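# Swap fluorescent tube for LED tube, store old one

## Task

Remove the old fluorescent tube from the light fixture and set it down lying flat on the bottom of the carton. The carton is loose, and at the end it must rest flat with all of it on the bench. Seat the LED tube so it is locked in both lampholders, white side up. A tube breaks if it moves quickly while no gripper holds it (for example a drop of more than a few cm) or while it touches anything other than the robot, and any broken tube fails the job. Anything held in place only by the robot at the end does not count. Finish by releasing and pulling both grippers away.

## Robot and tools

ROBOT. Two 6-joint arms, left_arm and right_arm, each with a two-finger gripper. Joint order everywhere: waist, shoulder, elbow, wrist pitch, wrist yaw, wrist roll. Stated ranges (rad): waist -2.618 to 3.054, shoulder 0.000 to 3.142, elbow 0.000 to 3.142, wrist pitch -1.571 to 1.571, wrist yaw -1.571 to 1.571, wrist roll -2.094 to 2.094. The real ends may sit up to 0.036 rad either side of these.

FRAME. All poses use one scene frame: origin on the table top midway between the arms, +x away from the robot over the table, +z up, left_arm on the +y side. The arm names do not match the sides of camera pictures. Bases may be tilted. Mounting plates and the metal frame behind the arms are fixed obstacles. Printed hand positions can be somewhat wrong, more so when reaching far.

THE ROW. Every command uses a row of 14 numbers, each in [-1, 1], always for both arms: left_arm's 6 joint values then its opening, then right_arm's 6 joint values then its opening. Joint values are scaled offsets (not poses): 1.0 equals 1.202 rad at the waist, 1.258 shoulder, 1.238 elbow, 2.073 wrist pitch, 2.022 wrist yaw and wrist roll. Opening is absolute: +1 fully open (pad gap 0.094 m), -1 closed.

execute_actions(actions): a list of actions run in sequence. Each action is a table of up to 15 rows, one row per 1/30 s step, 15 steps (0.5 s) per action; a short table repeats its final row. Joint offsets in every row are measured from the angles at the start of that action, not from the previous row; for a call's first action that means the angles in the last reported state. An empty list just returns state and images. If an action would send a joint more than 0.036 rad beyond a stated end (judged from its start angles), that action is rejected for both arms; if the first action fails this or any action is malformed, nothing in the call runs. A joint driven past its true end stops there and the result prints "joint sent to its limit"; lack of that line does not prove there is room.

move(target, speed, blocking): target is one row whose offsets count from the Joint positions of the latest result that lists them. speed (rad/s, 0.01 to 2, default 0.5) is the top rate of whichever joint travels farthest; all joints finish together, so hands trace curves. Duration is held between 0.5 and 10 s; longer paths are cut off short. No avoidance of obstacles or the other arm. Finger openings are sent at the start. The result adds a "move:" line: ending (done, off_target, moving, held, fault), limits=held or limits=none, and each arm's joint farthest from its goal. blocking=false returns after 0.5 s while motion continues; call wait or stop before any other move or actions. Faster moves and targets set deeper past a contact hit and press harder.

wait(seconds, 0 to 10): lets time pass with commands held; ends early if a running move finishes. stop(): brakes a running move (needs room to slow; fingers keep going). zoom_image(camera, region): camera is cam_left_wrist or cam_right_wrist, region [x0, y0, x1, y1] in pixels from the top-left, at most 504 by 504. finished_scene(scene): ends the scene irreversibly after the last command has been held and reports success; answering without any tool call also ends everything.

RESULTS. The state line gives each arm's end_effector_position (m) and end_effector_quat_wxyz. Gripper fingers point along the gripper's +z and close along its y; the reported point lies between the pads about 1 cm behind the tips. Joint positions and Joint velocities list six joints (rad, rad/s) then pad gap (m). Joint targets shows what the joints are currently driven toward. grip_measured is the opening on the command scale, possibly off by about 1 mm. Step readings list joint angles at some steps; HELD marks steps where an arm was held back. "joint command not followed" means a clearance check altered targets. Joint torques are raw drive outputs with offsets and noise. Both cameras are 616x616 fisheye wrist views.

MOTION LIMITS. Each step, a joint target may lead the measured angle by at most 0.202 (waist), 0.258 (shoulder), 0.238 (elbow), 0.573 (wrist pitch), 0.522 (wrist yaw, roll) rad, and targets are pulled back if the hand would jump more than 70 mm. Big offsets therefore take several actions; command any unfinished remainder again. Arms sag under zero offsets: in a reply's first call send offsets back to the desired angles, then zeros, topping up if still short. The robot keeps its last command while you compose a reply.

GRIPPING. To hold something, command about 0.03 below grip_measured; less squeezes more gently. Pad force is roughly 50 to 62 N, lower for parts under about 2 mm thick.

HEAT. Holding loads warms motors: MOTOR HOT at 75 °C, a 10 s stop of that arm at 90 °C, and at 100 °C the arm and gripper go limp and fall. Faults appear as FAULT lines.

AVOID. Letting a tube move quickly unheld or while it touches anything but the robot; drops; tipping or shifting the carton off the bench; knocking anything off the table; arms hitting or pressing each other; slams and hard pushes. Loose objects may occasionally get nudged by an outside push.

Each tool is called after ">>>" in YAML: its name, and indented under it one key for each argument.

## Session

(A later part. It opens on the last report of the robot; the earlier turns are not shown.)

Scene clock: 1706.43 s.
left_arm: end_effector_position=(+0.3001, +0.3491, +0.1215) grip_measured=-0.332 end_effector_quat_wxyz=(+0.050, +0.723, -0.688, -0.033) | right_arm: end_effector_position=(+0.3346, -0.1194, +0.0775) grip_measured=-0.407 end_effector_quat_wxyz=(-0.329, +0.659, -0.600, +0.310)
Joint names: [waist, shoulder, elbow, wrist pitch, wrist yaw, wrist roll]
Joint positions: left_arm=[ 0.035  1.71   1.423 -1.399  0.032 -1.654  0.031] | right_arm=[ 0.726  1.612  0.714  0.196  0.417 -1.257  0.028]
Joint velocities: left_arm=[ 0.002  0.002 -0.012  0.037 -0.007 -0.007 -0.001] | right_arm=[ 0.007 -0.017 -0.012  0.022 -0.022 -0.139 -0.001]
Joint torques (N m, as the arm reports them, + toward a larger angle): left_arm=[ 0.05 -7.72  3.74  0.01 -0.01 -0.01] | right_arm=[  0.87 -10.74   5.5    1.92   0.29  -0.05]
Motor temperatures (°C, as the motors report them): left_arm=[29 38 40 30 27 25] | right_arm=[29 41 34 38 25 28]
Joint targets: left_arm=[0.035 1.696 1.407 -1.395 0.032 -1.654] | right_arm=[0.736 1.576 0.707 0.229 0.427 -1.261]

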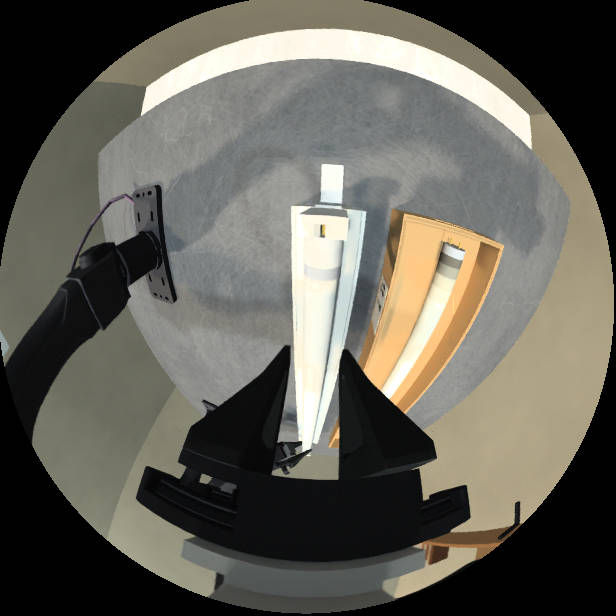

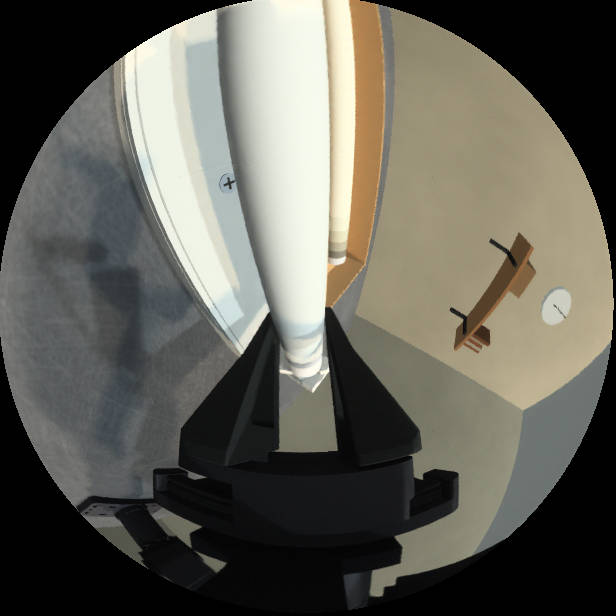

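>>> execute_actions:
  actions:
    - [ [0,-0.0111,-0.0129,0.0019,0,0,-0.33, 0,0,0.0121,-0.0193,0,0,-0.41], [0,-0.0111,-0.0129,0.0019,0,0,-0.33, 0,0.0032,0.0121,-0.0169,0,0,-0.44], [0,-0.0111,-0.0129,0.0019,0,0,-0.33, 0,0.0048,0.0121,-0.0121,0,0,-0.48], [0,-0.0111,-0.0129,0.0019,0,0,-0.33, -0.0033,0.0079,0.0178,-0.0096,-0.0025,0.002,-0.52], [0,-0.0111,-0.0129,0.0019,0,0,-0.33, -0.0096,0.0143,0.0323,-0.0145,-0.0059,0.004,-0.545], [0,-0.0111,-0.0129,0.0019,0,0,-0.33, -0.0130,0.0147,0.0555,-0.0392,-0.0135,0.0092,-0.545], [0,-0.0111,-0.0129,0.0019,0,0,-0.33, -0.0176,0.0163,0.0784,-0.0951,-0.0277,0.0175,-0.545], [0,-0.0111,-0.0129,0.0019,0,0,-0.33, -0.0227,0.0196,0.1045,-0.1455,-0.0412,0.0241,-0.545], [0,-0.0111,-0.0129,0.0019,0,0,-0.33, -0.0279,0.0245,0.1315,-0.1881,-0.0530,0.0291,-0.545], [0,-0.0111,-0.0129,0.0019,0,0,-0.33, -0.0326,0.0302,0.1564,-0.2183,-0.0624,0.0318,-0.545], [0,-0.0111,-0.0129,0.0019,0,0,-0.33, -0.0364,0.0356,0.1764,-0.2379,-0.0684,0.0327,-0.545], [0,-0.0111,-0.0129,0.0019,0,0,-0.33, -0.0387,0.0392,0.1885,-0.2425,-0.0706,0.0323,-0.545], [0,-0.0111,-0.0129,0.0019,0,0,-0.33, -0.0391,0.0397,0.1906,-0.2327,-0.0679,0.0293,-0.545], [0,-0.0111,-0.0129,0.0019,0,0,-0.33, -0.0391,0.0397,0.1906,-0.2038,-0.0596,0.0270,-0.545], [0,-0.0111,-0.0129,0.0019,0,0,-0.33, -0.0391,0.0397,0.1906,-0.1840,-0.0537,0.0257,-0.545] ]

>>> wait:
  seconds: 0.3

>>> zoom_image:
  camera: "cam_left_wrist"
  region: [290, 195, 360, 265]

Scene clock: 1785.80 s.
left_arm: end_effector_position=(+0.3001, +0.3491, +0.1215) grip_measured=-0.332 end_effector_quat_wxyz=(+0.050, +0.723, -0.688, -0.033) | right_arm: end_effector_position=(+0.3352, -0.1196, +0.0762) grip_measured=-0.499 end_effector_quat_wxyz=(-0.261, +0.689, -0.628, +0.250)
Joint names: [waist, shoulder, elbow, wrist pitch, wrist yaw, wrist roll]
Joint positions: left_arm=[ 0.035  1.71   1.423 -1.399  0.032 -1.654  0.031] | right_arm=[ 0.688  1.645  0.913 -0.164  0.327 -1.213  0.024]
Joint velocities: left_arm=[ 0.007 -0.002  0.002 -0.037  0.037 -0.022 -0.001] | right_arm=[-0.012  0.022  0.046 -0.11  -0.007  0.037 -0.   ]
Joint torques (N m, as the arm reports them, + toward a larger angle): left_arm=[ 0.06 -7.66  3.69  0.01 -0.01 -0.01] | right_arm=[-0.87 -6.96  8.57  1.28 -0.03  0.07]
Motor temperatures (°C, as the motors report them): left_arm=[29 39 40 29 27 25] | right_arm=[29 41 34 39 25 28]
Joint targets: left_arm=[0.035 1.696 1.407 -1.395 0.032 -1.654] | right_arm=[0.679 1.662 0.950 -0.185 0.309 -1.205]
Step readings (joint positions):
0: left_arm=[0.035 1.710 1.423 -1.399 0.032 -1.654] | right_arm=[0.726 1.612 0.714 0.196 0.417 -1.257]
1: left_arm=[0.035 1.710 1.423 -1.399 0.032 -1.654] | right_arm=[0.726 1.612 0.714 0.192 0.417 -1.257]
2: left_arm=[0.035 1.710 1.423 -1.399 0.032 -1.654] | right_arm=[0.726 1.612 0.714 0.190 0.418 -1.257]
4: left_arm=[0.035 1.710 1.423 -1.399 0.032 -1.654] | right_arm=[0.726 1.612 0.714 0.190 0.418 -1.257]
8: left_arm=[0.035 1.710 1.423 -1.399 0.032 -1.654] | right_arm=[0.718 1.615 0.761 0.101 0.399 -1.244]
15: Joint positions above

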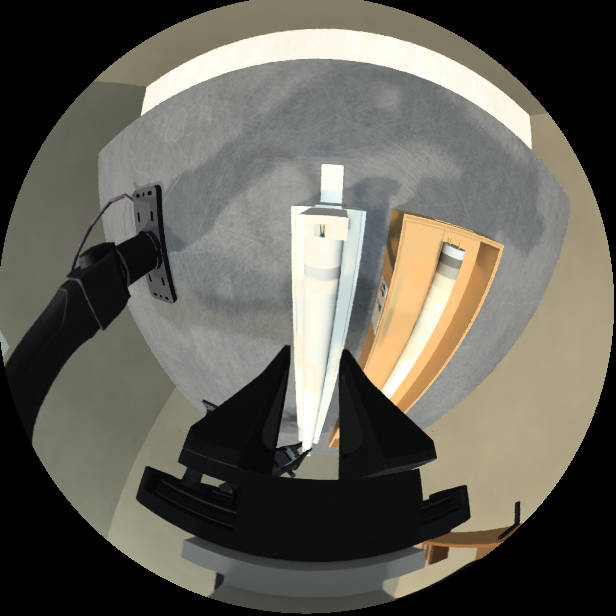

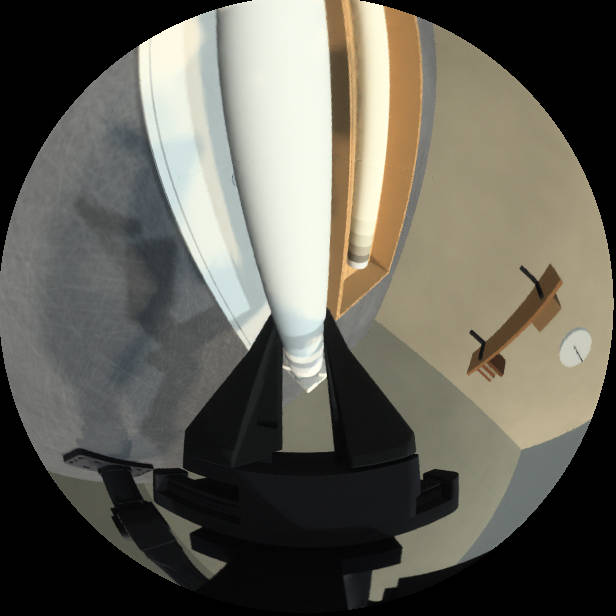

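Scene clock: 1786.10 s.
left_arm: end_effector_position=(+0.3001, +0.3491, +0.1215) grip_measured=-0.332 end_effector_quat_wxyz=(+0.050, +0.723, -0.688, -0.033) | right_arm: end_effector_position=(+0.3351, -0.1197, +0.0761) grip_measured=-0.499 end_effector_quat_wxyz=(-0.260, +0.689, -0.629, +0.249)
Joint names: [waist, shoulder, elbow, wrist pitch, wrist yaw, wrist roll]
Joint positions: left_arm=[ 0.035  1.71   1.423 -1.399  0.032 -1.654  0.031] | right_arm=[ 0.688  1.646  0.915 -0.167  0.327 -1.213  0.024]
Joint velocities: left_arm=[-0.007  0.002  0.012 -0.022 -0.007 -0.007  0.   ] | right_arm=[ 0.007 -0.002 -0.007 -0.007 -0.007  0.095 -0.   ]
Joint torques (N m, as the arm reports them, + toward a larger angle): left_arm=[ 0.06 -7.66  3.7   0.02 -0.01 -0.01] | right_arm=[-0.81 -6.74  8.48  1.13 -0.01  0.1 ]
Motor temperatures (°C, as the motors report them): left_arm=[29 39 40 29 27 25] | right_arm=[29 41 34 39 25 28]
Joint targets: left_arm=[0.035 1.696 1.407 -1.395 0.032 -1.654] | right_arm=[0.679 1.662 0.950 -0.185 0.309 -1.205]
wait: 0.30 s; at rest by 0.20 s

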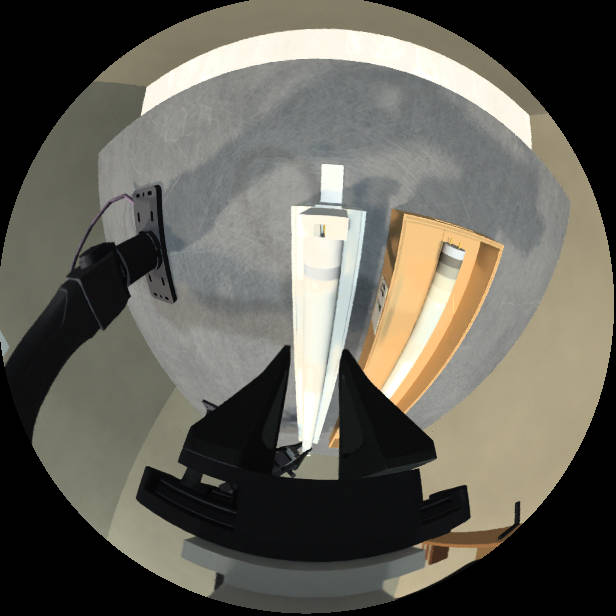

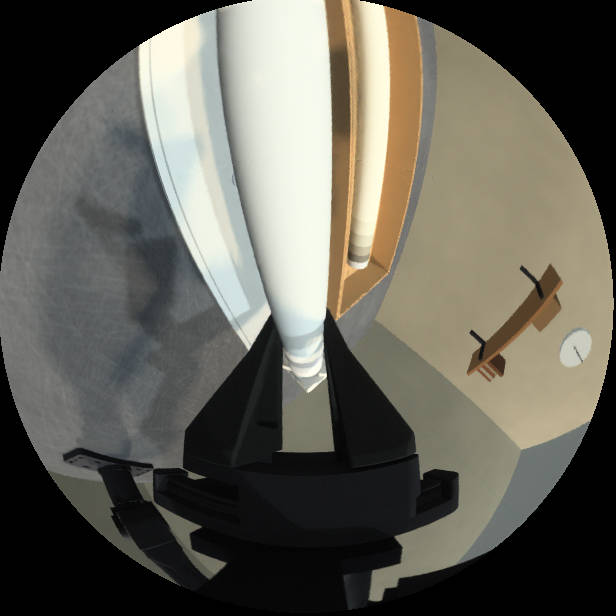

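Region (290, 195, 360, 265) of cam_left_wrist's 616x616 image, scaled by 7.200, with more detail than that image has.

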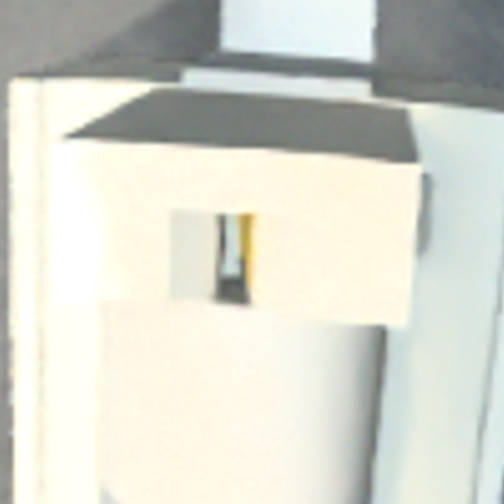

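>>> execute_actions:
  actions:
    - [ [-0.0118,-0.0400,-0.0494,0.0154,-0.0084,-0.0052,-0.31, -0.0113,0.0152,0.0502,-0.0192,-0.0120,0.0079,-0.545], [-0.0149,-0.0608,-0.0751,0.0405,-0.0134,-0.0078,-0.29, -0.0148,0.0215,0.0689,-0.0470,-0.0202,0.0094,-0.545], [-0.0186,-0.0851,-0.1052,0.0669,-0.0187,-0.0104,-0.27, -0.0194,0.0306,0.0939,-0.0797,-0.0300,0.0099,-0.545], [-0.0226,-0.1120,-0.1385,0.0936,-0.0240,-0.0131,-0.25, -0.0246,0.0421,0.1232,-0.1164,-0.0414,0.0104,-0.545], [-0.0268,-0.1403,-0.1735,0.1196,-0.0292,-0.0157,-0.25, -0.0301,0.0552,0.1538,-0.1576,-0.0544,0.0104,-0.545], [-0.0310,-0.1686,-0.2085,0.1446,-0.0342,-0.0183,-0.25, -0.0354,0.0692,0.1847,-0.1915,-0.0655,0.0099,-0.545], [-0.0352,-0.1960,-0.2425,0.1673,-0.0387,-0.0206,-0.25, -0.0407,0.0840,0.2163,-0.2146,-0.0733,0.0089,-0.545], [-0.0390,-0.2214,-0.2739,0.1870,-0.0426,-0.0225,-0.25, -0.0459,0.0997,0.2483,-0.2386,-0.0797,0.0074,-0.545], [-0.0422,-0.2433,-0.3009,0.2032,-0.0458,-0.0242,-0.25, -0.0512,0.1164,0.2808,-0.2619,-0.0873,0.0054,-0.545], [-0.0448,-0.2606,-0.3224,0.2146,-0.0481,-0.0253,-0.25, -0.0564,0.1339,0.3138,-0.2856,-0.0949,0.0040,-0.545], [-0.0466,-0.2724,-0.3369,0.2209,-0.0494,-0.0260,-0.25, -0.0615,0.1521,0.3473,-0.3088,-0.1023,0.0025,-0.545], [-0.0473,-0.2774,-0.3432,0.2207,-0.0494,-0.0260,-0.25, -0.0663,0.1711,0.3813,-0.3316,-0.1092,0.0015,-0.545], [-0.0474,-0.2780,-0.3439,0.2136,-0.0479,-0.0252,-0.25, -0.0712,0.1909,0.4158,-0.3550,-0.1159,0.0002,-0.545], [-0.0474,-0.2780,-0.3439,0.1987,-0.0450,-0.0237,-0.25, -0.0761,0.2114,0.4512,-0.3783,-0.1222,-0.0010,-0.545], [-0.0474,-0.2780,-0.3439,0.1890,-0.0430,-0.0227,-0.25, -0.0810,0.2328,0.4871,-0.4015,-0.1287,-0.0027,-0.545] ]
    - [ [0,0.0166,-0.0220,0.0077,0,0,-0.25, -0.0213,0.0679,0.1313,-0.1188,-0.0397,-0.0114,-0.545], [0,0.0199,-0.0279,0.0174,0,0,-0.25, -0.0257,0.0905,0.1684,-0.1421,-0.0462,-0.0134,-0.545], [0,0.0239,-0.0348,0.0276,0,0,-0.25, -0.0302,0.1140,0.2065,-0.1653,-0.0522,-0.0153,-0.545], [0,0.0282,-0.0425,0.0378,0,0,-0.25, -0.0347,0.1383,0.2457,-0.1890,-0.0577,-0.0173,-0.545], [0,0.0328,-0.0506,0.0478,0,0,-0.25, -0.0389,0.1622,0.2839,-0.2130,-0.0634,-0.0193,-0.545], [0,0.0373,-0.0587,0.0574,0,0,-0.25, -0.0427,0.1840,0.3185,-0.2375,-0.0691,-0.0213,-0.545], [0,0.0418,-0.0665,0.0662,0,0,-0.25, -0.0453,0.2025,0.3478,-0.2544,-0.0731,-0.0227,-0.545], [0,0.0459,-0.0738,0.0738,0,0,-0.25, -0.0475,0.2174,0.3714,-0.2630,-0.0749,-0.0237,-0.545], [0,0.0494,-0.0800,0.0800,0,0,-0.25, -0.0490,0.2285,0.3888,-0.2667,-0.0740,-0.0242,-0.545], [0,0.0522,-0.0850,0.0844,0,0,-0.25, -0.0500,0.2353,0.3998,-0.2662,-0.0737,-0.0242,-0.545], [0,0.0541,-0.0883,0.0868,0,0,-0.25, -0.0504,0.2386,0.4049,-0.2615,-0.0727,-0.0237,-0.545], [0,0.0549,-0.0897,0.0868,0,0,-0.28, -0.0505,0.2393,0.4061,-0.2533,-0.0709,-0.0232,-0.545], [0,0.0550,-0.0899,0.0840,0,0,-0.31, -0.0505,0.2393,0.4061,-0.2447,-0.0690,-0.0223,-0.545], [0,0.0550,-0.0899,0.0783,0,0,-0.34, -0.0505,0.2393,0.4061,-0.2374,-0.0675,-0.0223,-0.545], [0,0.0550,-0.0899,0.0746,0,0,-0.36, -0.0505,0.2393,0.4061,-0.2374,-0.0675,-0.0223,-0.545] ]

Scene clock: 1907.10 s.
left_arm: end_effector_position=(+0.2936, +0.3485, +0.0660) grip_measured=-0.348 end_effector_quat_wxyz=(-0.072, +0.718, -0.690, +0.058) | right_arm: end_effector_position=(+0.3362, -0.1198, +0.0717) grip_measured=-0.499 end_effector_quat_wxyz=(+0.015, +0.741, -0.671, +0.002)
Joint names: [waist, shoulder, elbow, wrist pitch, wrist yaw, wrist roll]
Joint positions: left_arm=[-0.014  1.444  0.922 -0.868 -0.039 -1.691  0.031] | right_arm=[ 0.555  2.179  1.879 -1.297  0.014 -1.239  0.024]
Joint velocities: left_arm=[-0.012 -0.007 -0.012 -0.037  0.022 -0.022 -0.021] | right_arm=[-0.012  0.002  0.012  0.007  0.095  0.066  0.   ]
Joint torques (N m, as the arm reports them, + toward a larger angle): left_arm=[ 0.08 -3.73  3.91  0.43 -0.04  0.  ] | right_arm=[ -0.46 -12.5    8.08   0.12  -0.09  -0.09]
Motor temperatures (°C, as the motors report them): left_arm=[29 40 39 28 27 25] | right_arm=[29 38 37 35 25 28]
Joint targets: left_arm=[-0.014 1.453 0.904 -0.872 -0.039 -1.691] | right_arm=[0.548 2.187 1.915 -1.305 0.001 -1.248]
Step readings (joint positions; steps 1 to 15: 1st action; 16 to 30: 2nd action):
0: left_arm=[0.035 1.710 1.423 -1.399 0.032 -1.654] | right_arm=[0.688 1.646 0.915 -0.167 0.327 -1.213]
1: left_arm=[0.034 1.706 1.415 -1.390 0.031 -1.654] | right_arm=[0.688 1.646 0.920 -0.173 0.326 -1.212]
2: left_arm=[0.033 1.694 1.394 -1.372 0.029 -1.655] | right_arm=[0.686 1.651 0.931 -0.190 0.323 -1.210]
4: left_arm=[0.025 1.652 1.327 -1.320 0.019 -1.659] | right_arm=[0.679 1.667 0.976 -0.258 0.304 -1.206]
8: left_arm=[0.004 1.517 1.161 -1.177 -0.008 -1.673] | right_arm=[0.652 1.729 1.123 -0.462 0.240 -1.201]
15: left_arm=[-0.014 1.384 1.016 -1.027 -0.039 -1.691] | right_arm=[0.608 1.886 1.412 -0.813 0.137 -1.202]
16: left_arm=[-0.014 1.384 1.013 -1.024 -0.039 -1.691] | right_arm=[0.602 1.914 1.459 -0.865 0.124 -1.205]
17: left_arm=[-0.014 1.385 1.009 -1.019 -0.039 -1.691] | right_arm=[0.596 1.943 1.508 -0.917 0.111 -1.207]
19: left_arm=[-0.014 1.392 0.996 -1.000 -0.039 -1.691] | right_arm=[0.584 2.002 1.604 -1.019 0.084 -1.214]
23: left_arm=[-0.014 1.420 0.956 -0.942 -0.039 -1.691] | right_arm=[0.564 2.116 1.783 -1.202 0.038 -1.229]
30: Joint positions above

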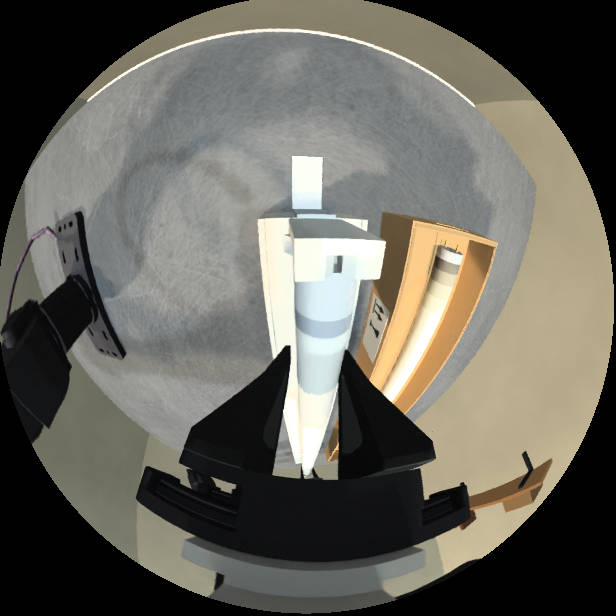

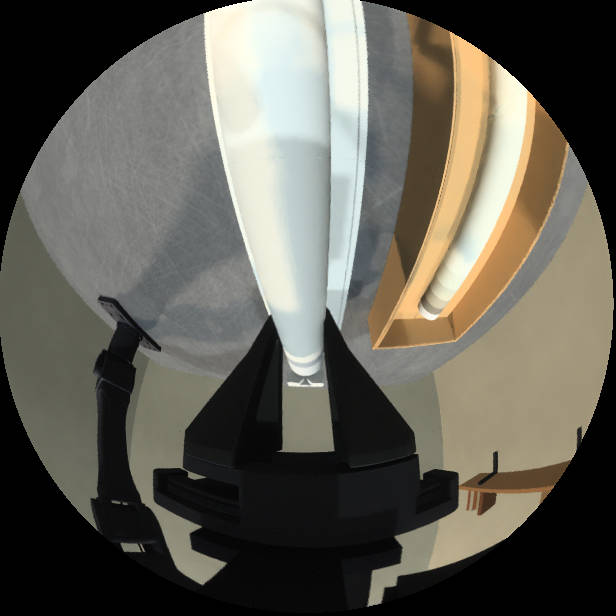

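>>> execute_actions:
  actions: []

>>> zoom_image:
  camera: "cam_left_wrist"
  region: [260, 310, 380, 430]

Scene clock: 1943.03 s.
left_arm: end_effector_position=(+0.2939, +0.3485, +0.0661) grip_measured=-0.357 end_effector_quat_wxyz=(-0.072, +0.718, -0.690, +0.058) | right_arm: end_effector_position=(+0.3363, -0.1197, +0.0718) grip_measured=-0.499 end_effector_quat_wxyz=(+0.015, +0.741, -0.671, +0.002)
Joint names: [waist, shoulder, elbow, wrist pitch, wrist yaw, wrist roll]
Joint positions: left_arm=[-0.014  1.444  0.922 -0.867 -0.039 -1.691  0.03 ] | right_arm=[ 0.555  2.18   1.88  -1.297  0.014 -1.239  0.024]
Joint velocities: left_arm=[-0.007 -0.007 -0.027  0.037 -0.022 -0.007 -0.   ] | right_arm=[-0.007 -0.007 -0.002 -0.051 -0.051 -0.095 -0.   ]
Joint torques (N m, as the arm reports them, + toward a larger angle): left_arm=[ 0.07 -3.7   3.89  0.52 -0.04 -0.01] | right_arm=[ -0.53 -12.56   8.18   0.11  -0.11  -0.13]
Motor temperatures (°C, as the motors report them): left_arm=[29 37 39 28 27 25] | right_arm=[29 41 37 33 25 28]
Joint targets: left_arm=[-0.014 1.453 0.904 -0.872 -0.039 -1.691] | right_arm=[0.548 2.187 1.915 -1.305 0.001 -1.247]

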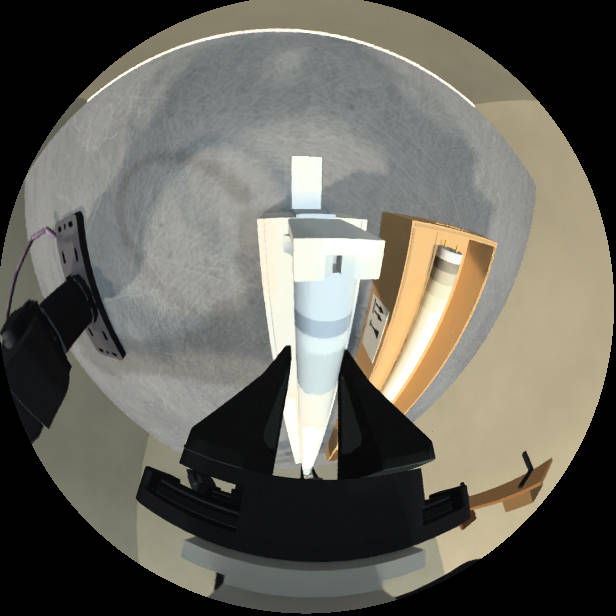

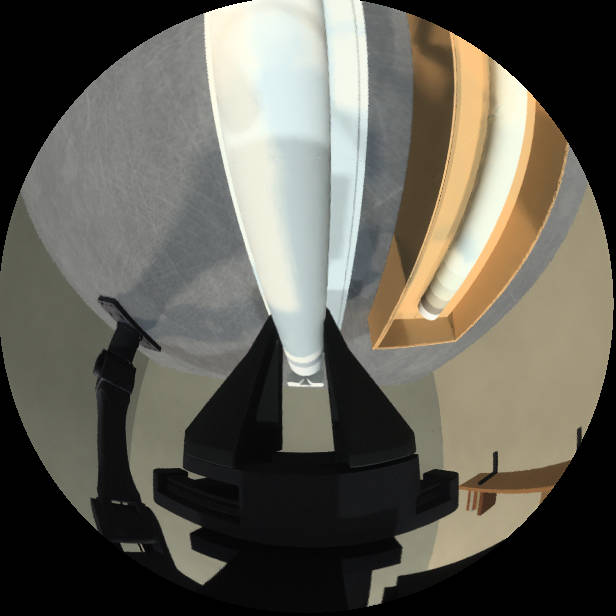

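Region (260, 310, 380, 430) of cam_left_wrist's 616x616 image, scaled by 4.200, with more detail than that image has.

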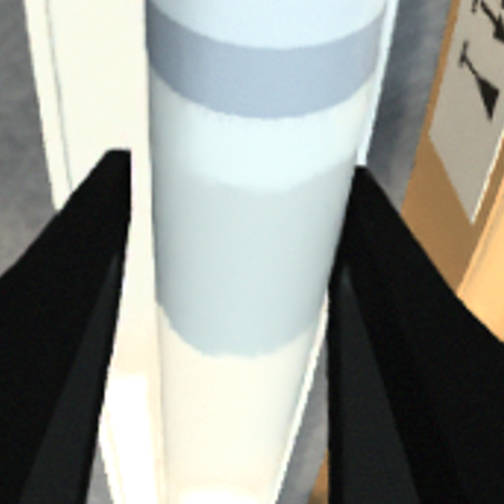

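>>> execute_actions:
  actions:
    - [ [0,0.003,0.003,0.008,0,0,-0.41, -0.003,-0.004,0.016,0.002,0,0,-0.545], [0,0.003,0.005,0.008,0,0,-0.45, -0.003,-0.004,0.016,0.002,0,0,-0.545], [0,0.004,0.008,0.007,0,0,-0.49, -0.003,-0.004,0.016,0.002,0,0,-0.545], [0.004,0.0064,0.0145,0.004,0.003,0.002,-0.525, -0.003,-0.004,0.016,0.002,0,0,-0.545], [0.0077,0.0122,0.0218,0,0.005,0.003,-0.555, -0.003,-0.004,0.016,0.002,0,0,-0.53], [0.0086,0.0186,0.0323,-0.0029,0.0059,0.004,-0.56, -0.003,-0.004,0.016,0.002,0,0,-0.45], [0.0100,0.0304,0.0449,-0.0115,0.0071,0.0046,-0.56, -0.003,-0.008,0.016,0.002,0,0,-0.38], [0.0121,0.0476,0.0633,-0.0307,0.0095,0.0063,-0.56, -0.003,-0.012,0.016,0.002,0,0,-0.31], [0.0148,0.0702,0.0875,-0.0536,0.0124,0.0082,-0.56, -0.003,-0.018,0.016,0.002,0,0,-0.24], [0.0178,0.0964,0.1155,-0.0802,0.0156,0.0104,-0.56, -0.003,-0.024,0.016,0.002,0,0,-0.18], [0.0207,0.1235,0.1444,-0.1106,0.0191,0.0129,-0.56, -0.003,-0.0358,0.016,0.002,0,0,-0.15], [0.0235,0.1507,0.1734,-0.1361,0.0218,0.0150,-0.56, -0.003,-0.0477,0.016,0.002,0,0,-0.15], [0.0261,0.1781,0.2025,-0.1548,0.0237,0.0166,-0.56, -0.003,-0.0636,0.016,0.002,0,0,-0.15], [0.0287,0.2055,0.2316,-0.1735,0.0256,0.0182,-0.56, -0.003,-0.0835,0.016,0.002,0,0,-0.15], [0.0310,0.2330,0.2607,-0.1922,0.0274,0.0197,-0.56, -0.003,-0.1073,0.016,0.002,0,0,-0.15] ]
    - [ [0.0138,0.0847,0.1023,-0.0928,0.0152,0.0114,-0.56, 0,-0.0938,0.016,0.002,0,0,-0.15], [0.0160,0.1124,0.1316,-0.1114,0.0169,0.0129,-0.56, 0,-0.1256,0.0,0.002,0,0,-0.15], [0.0180,0.1402,0.1610,-0.1301,0.0184,0.0145,-0.56, 0,-0.1574,-0.0162,0.002,0,0,-0.15], [0.0198,0.1681,0.1904,-0.1487,0.0199,0.0160,-0.56, 0,-0.1892,-0.0363,0.002,0,0,-0.15], [0.0214,0.1948,0.2184,-0.1673,0.0213,0.0176,-0.56, 0,-0.2210,-0.0606,0.002,0,0,-0.15], [0.0227,0.2184,0.2433,-0.1860,0.0227,0.0191,-0.56, 0,-0.2528,-0.0848,0.002,0,0,-0.15], [0.0238,0.2379,0.2639,-0.1986,0.0235,0.0202,-0.56, 0,-0.2846,-0.1090,0.002,0,0,-0.15], [0.0245,0.2533,0.2801,-0.2048,0.0239,0.0207,-0.56, 0,-0.3124,-0.1333,0.002,0,0,-0.15], [0.0250,0.2645,0.2918,-0.2069,0.0241,0.0209,-0.56, 0,-0.3362,-0.1535,0.002,0,0,-0.15], [0.0254,0.2714,0.2990,-0.2062,0.0240,0.0208,-0.56, 0,-0.3561,-0.1696,0.002,0,0,-0.15], [0.0255,0.2746,0.3024,-0.2025,0.0238,0.0205,-0.56, 0,-0.3720,-0.1817,0.002,0,0,-0.15], [0.0255,0.2754,0.3032,-0.1962,0.0233,0.0200,-0.56, 0,-0.3800,-0.1898,0.002,0,0,-0.15], [0.0255,0.2754,0.3032,-0.1897,0.0229,0.0194,-0.56, 0,-0.3847,-0.1939,0.002,0,0,-0.15], [0.0255,0.2754,0.3032,-0.1843,0.0226,0.0190,-0.56, 0,-0.3847,-0.1939,0.002,0,0,-0.15], [0.0255,0.2754,0.3032,-0.1843,0.0226,0.0190,-0.56, 0,-0.3847,-0.1939,0.002,0,0,-0.15] ]

Scene clock: 1993.67 s.
left_arm: end_effector_position=(+0.2956, +0.3484, +0.0675) grip_measured=-0.511 end_effector_quat_wxyz=(+0.146, +0.709, -0.676, -0.139) | right_arm: end_effector_position=(+0.2844, -0.1438, +0.1983) grip_measured=-0.153 end_effector_quat_wxyz=(-0.118, +0.734, -0.666, +0.059)
Joint names: [waist, shoulder, elbow, wrist pitch, wrist yaw, wrist roll]
Joint positions: left_arm=[ 0.033  1.998  1.504 -1.483  0.034 -1.648  0.023] | right_arm=[ 0.555  1.679  1.666 -1.294  0.015 -1.239  0.04 ]
Joint velocities: left_arm=[ 0.027 -0.007  0.007  0.007 -0.037  0.022 -0.001] | right_arm=[-0.007 -0.022 -0.125 -0.066  0.066  0.051  0.   ]
Joint torques (N m, as the arm reports them, + toward a larger angle): left_arm=[ 0.73 -7.3   6.56 -0.8   0.08  0.1 ] | right_arm=[ 0.05 -9.05  4.71  0.76  0.03 -0.01]
Motor temperatures (°C, as the motors report them): left_arm=[29 36 39 28 27 25] | right_arm=[29 42 37 32 25 28]
Joint targets: left_arm=[0.040 2.011 1.533 -1.496 0.043 -1.639] | right_arm=[0.555 1.671 1.640 -1.293 0.015 -1.239]
Step readings (joint positions; steps 1 to 15: 1st action; 16 to 30: 2nd action):
0: left_arm=[-0.014 1.444 0.922 -0.867 -0.039 -1.691] | right_arm=[0.555 2.180 1.880 -1.297 0.014 -1.239]
1: left_arm=[-0.014 1.444 0.922 -0.864 -0.039 -1.691] | right_arm=[0.555 2.180 1.880 -1.297 0.015 -1.239]
2: left_arm=[-0.014 1.444 0.922 -0.860 -0.039 -1.691] | right_arm=[0.555 2.180 1.880 -1.297 0.015 -1.239]
4: left_arm=[-0.014 1.444 0.922 -0.859 -0.039 -1.691] | right_arm=[0.555 2.180 1.880 -1.297 0.015 -1.239]
8: left_arm=[-0.010 1.460 0.939 -0.878 -0.033 -1.691] | right_arm=[0.555 2.180 1.880 -1.297 0.015 -1.239]
15: left_arm=[0.009 1.665 1.158 -1.114 -0.003 -1.677] | right_arm=[0.555 2.155 1.880 -1.297 0.015 -1.239]
16: left_arm=[0.012 1.699 1.194 -1.153 0.002 -1.675] | right_arm=[0.555 2.137 1.880 -1.297 0.015 -1.239]
17: left_arm=[0.015 1.734 1.231 -1.192 0.006 -1.672] | right_arm=[0.555 2.114 1.880 -1.297 0.015 -1.239]
19: left_arm=[0.021 1.804 1.304 -1.270 0.014 -1.667] | right_arm=[0.555 2.047 1.864 -1.289 0.015 -1.239]
23: left_arm=[0.029 1.934 1.439 -1.413 0.028 -1.655] | right_arm=[0.555 1.859 1.777 -1.285 0.015 -1.239]
30: Joint positions above

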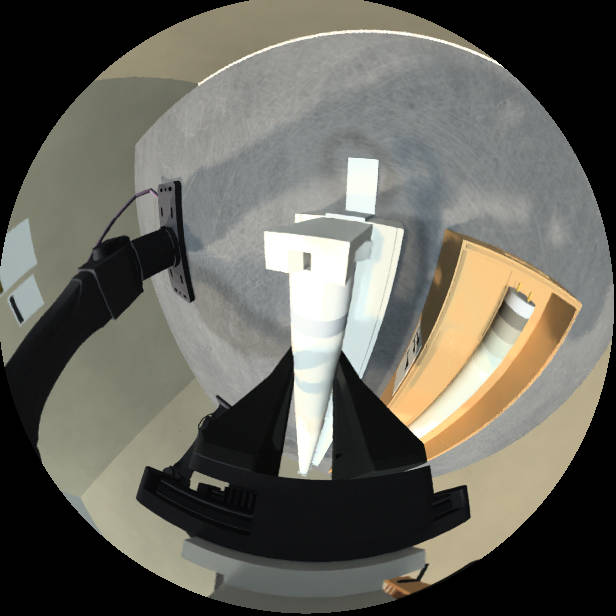

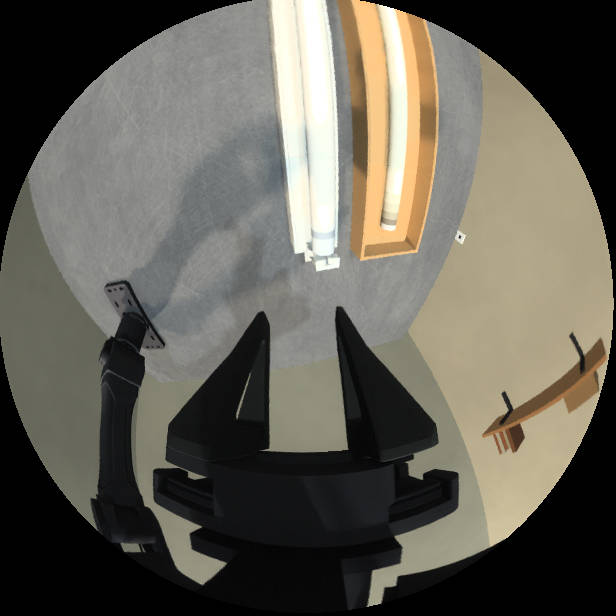

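>>> zoom_image:
  camera: "cam_right_wrist"
  region: [285, 215, 355, 285]

>>> zoom_image:
  camera: "cam_left_wrist"
  region: [255, 205, 415, 365]

Region (285, 215, 355, 285) of cam_right_wrist's 616x616 image, scaled by 7.200, with more detail than that image has.

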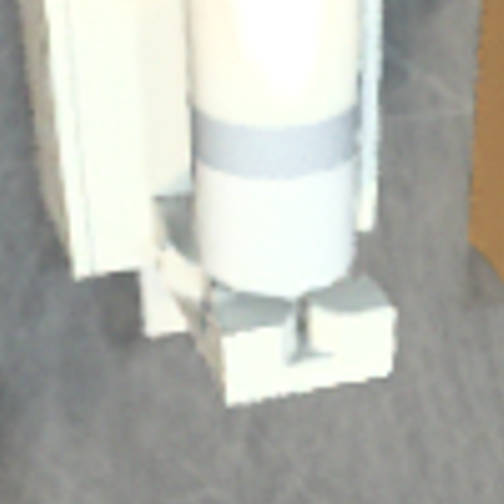

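Region (255, 205, 415, 365) of cam_left_wrist's 616x616 image, scaled by 3.150, with more detail than that image has.

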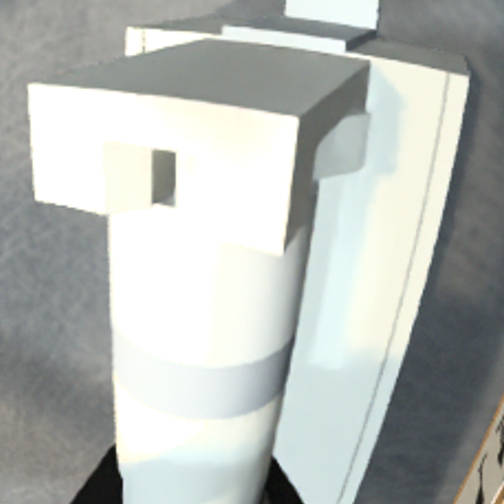

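>>> execute_actions:
  actions:
    - [ [0,0,0.016,0,0,0,-0.47, 0,-0.0064,-0.021,0.0005,0,0,-0.15], [0,-0.0095,0.018,0,0,0,-0.40, 0,-0.0064,-0.021,0.0005,0,0,-0.15], [0,-0.0207,0.0234,0,0,0,-0.33, 0,-0.0064,-0.021,0.0005,0,0,-0.15], [0,-0.0358,0.028,0,0,0,-0.27, 0,-0.0064,-0.021,0.0005,0,0,-0.15], [0,-0.0556,0.034,0,0,0,-0.21, 0,-0.0064,-0.021,0.0005,0,0,-0.15], [0,-0.0835,0.038,0,0,0,-0.15, 0,-0.0064,-0.021,0.0005,0,0,-0.15], [0,-0.1192,0.038,0,0,0,-0.10, 0,-0.0064,-0.021,0.0005,0,0,-0.15], [0,-0.1590,0.038,0,0,0,-0.06, 0,-0.0064,-0.021,0.0005,0,0,-0.15], [0,-0.2027,0.038,0,0,0,-0.05, 0,-0.0064,-0.021,0.0005,0,0,-0.15], [0,-0.2464,0.036,0,0,0,-0.05, 0,-0.0064,-0.021,0.0005,0,0,-0.15], [0,-0.2901,0.034,0,0,0,-0.05, 0,-0.0064,-0.021,0.0005,0,0,-0.15], [0,-0.3339,0.032,0,0,0,-0.05, 0,-0.0064,-0.021,0.0005,0,0,-0.15], [0,-0.3696,0.030,0,0,0,-0.05, 0,-0.0064,-0.021,0.0005,0,0,-0.15], [0,-0.3975,0.028,0,0,0,-0.05, 0,-0.0064,-0.021,0.0005,0,0,-0.15], [0,-0.4173,0.026,0,0,0,-0.05, 0,-0.0064,-0.021,0.0005,0,0,-0.15] ]

>>> wait:
  seconds: 0.4

Scene clock: 2055.43 s.
left_arm: end_effector_position=(+0.2990, +0.3483, +0.1886) grip_measured=-0.053 end_effector_quat_wxyz=(-0.014, +0.720, -0.692, +0.041) | right_arm: end_effector_position=(+0.2811, -0.1453, +0.1923) grip_measured=-0.153 end_effector_quat_wxyz=(-0.109, +0.735, -0.667, +0.055)
Joint names: [waist, shoulder, elbow, wrist pitch, wrist yaw, wrist roll]
Joint positions: left_arm=[ 0.033  1.543  1.517 -1.465  0.034 -1.648  0.045] | right_arm=[ 0.555  1.679  1.647 -1.294  0.015 -1.239  0.04 ]
Joint velocities: left_arm=[-0.007 -1.458  0.115  0.066 -0.007 -0.066 -0.   ] | right_arm=[ 0.002  0.002  0.002 -0.007 -0.051 -0.007 -0.   ]
Joint torques (N m, as the arm reports them, + toward a larger angle): left_arm=[ 0.07 -3.63  5.91  0.18 -0.01  0.  ] | right_arm=[-0.04 -9.01  5.78  0.73  0.06 -0.03]
Motor temperatures (°C, as the motors report them): left_arm=[29 39 42 28 27 25] | right_arm=[29 40 35 32 25 28]
Joint targets: left_arm=[0.033 1.473 1.537 -1.483 0.034 -1.648] | right_arm=[0.555 1.670 1.640 -1.293 0.015 -1.239]
Step readings (joint positions):
0: left_arm=[0.033 1.998 1.504 -1.483 0.034 -1.648] | right_arm=[0.555 1.679 1.647 -1.294 0.015 -1.239]
1: left_arm=[0.033 1.998 1.504 -1.483 0.034 -1.648] | right_arm=[0.555 1.679 1.647 -1.294 0.015 -1.239]
2: left_arm=[0.033 1.998 1.504 -1.483 0.034 -1.648] | right_arm=[0.555 1.679 1.647 -1.294 0.015 -1.239]
4: left_arm=[0.033 1.997 1.504 -1.483 0.034 -1.648] | right_arm=[0.555 1.679 1.647 -1.294 0.015 -1.239]
8: left_arm=[0.033 1.932 1.504 -1.474 0.034 -1.648] | right_arm=[0.555 1.679 1.647 -1.294 0.015 -1.239]
15: Joint positions above

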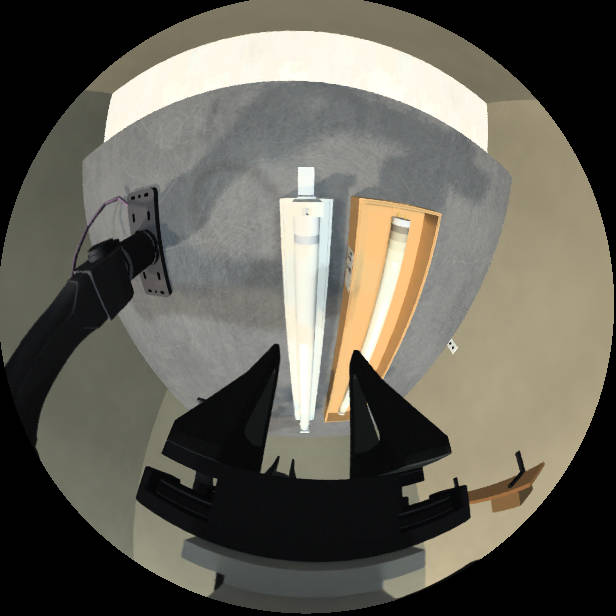

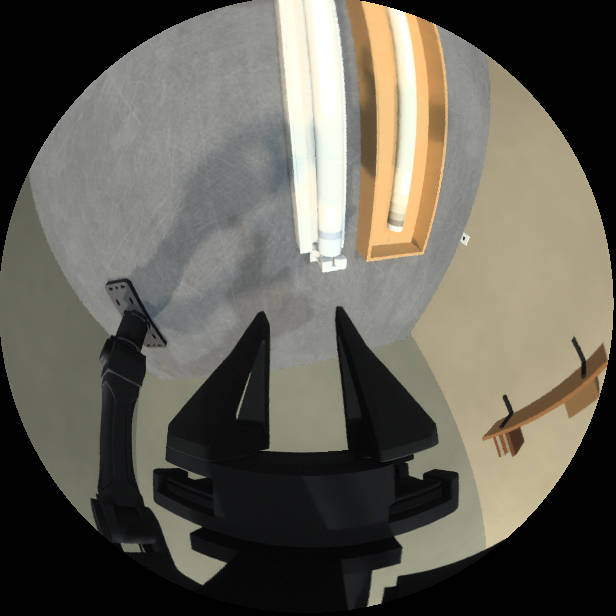

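Scene clock: 2055.83 s.
left_arm: end_effector_position=(+0.2912, +0.3485, +0.2114) grip_measured=-0.053 end_effector_quat_wxyz=(-0.039, +0.718, -0.691, +0.069) | right_arm: end_effector_position=(+0.2811, -0.1453, +0.1923) grip_measured=-0.153 end_effector_quat_wxyz=(-0.109, +0.735, -0.667, +0.055)
Joint names: [waist, shoulder, elbow, wrist pitch, wrist yaw, wrist roll]
Joint positions: left_arm=[ 0.033  1.465  1.529 -1.48   0.034 -1.648  0.045] | right_arm=[ 0.555  1.679  1.647 -1.294  0.015 -1.239  0.04 ]
Joint velocities: left_arm=[-0.002 -0.017  0.002 -0.007 -0.037  0.037 -0.001] | right_arm=[ 0.002  0.002 -0.012 -0.022 -0.007  0.022  0.   ]
Joint torques (N m, as the arm reports them, + toward a larger angle): left_arm=[ 0.07 -3.85  5.51  0.51  0.    0.  ] | right_arm=[-0.05 -9.16  5.7   0.66  0.05  0.  ]
Motor temperatures (°C, as the motors report them): left_arm=[29 39 42 28 27 25] | right_arm=[29 40 35 32 25 28]
Joint targets: left_arm=[0.033 1.473 1.537 -1.483 0.034 -1.648] | right_arm=[0.555 1.670 1.640 -1.293 0.015 -1.239]
wait: 0.40 s; no rest

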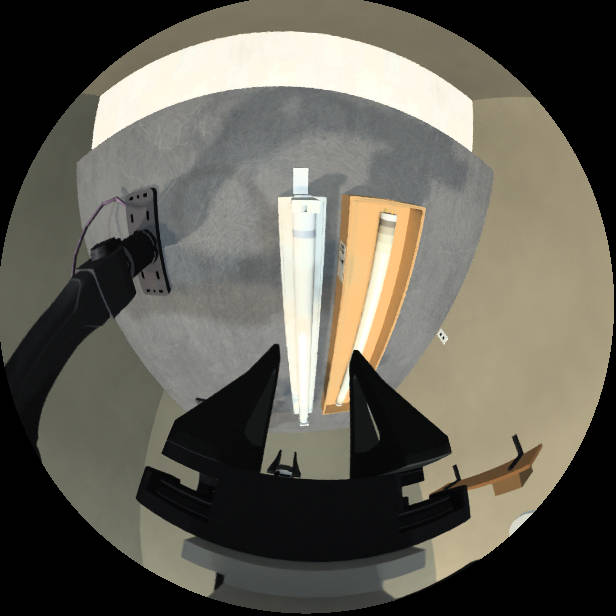

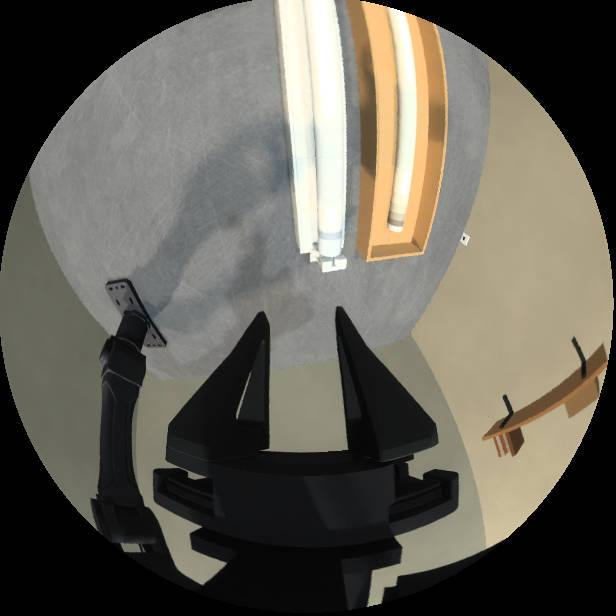

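>>> zoom_image:
  camera: "cam_left_wrist"
  region: [270, 180, 440, 350]

Region (270, 180, 440, 350) of cam_left_wrist's 616x616 image, scaled by 2.965, with more detail than that image has.

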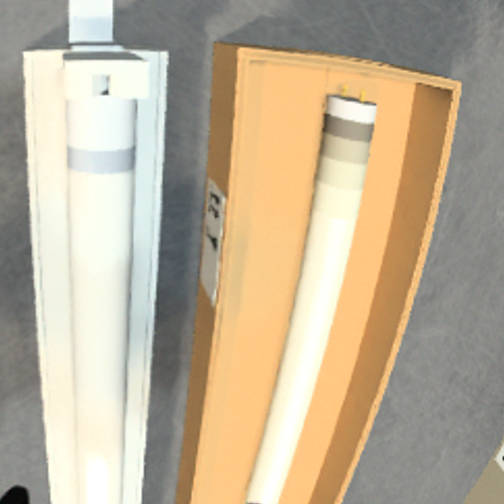

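>>> finished_scene:
  scene: 2

The scene is finished: the task was done.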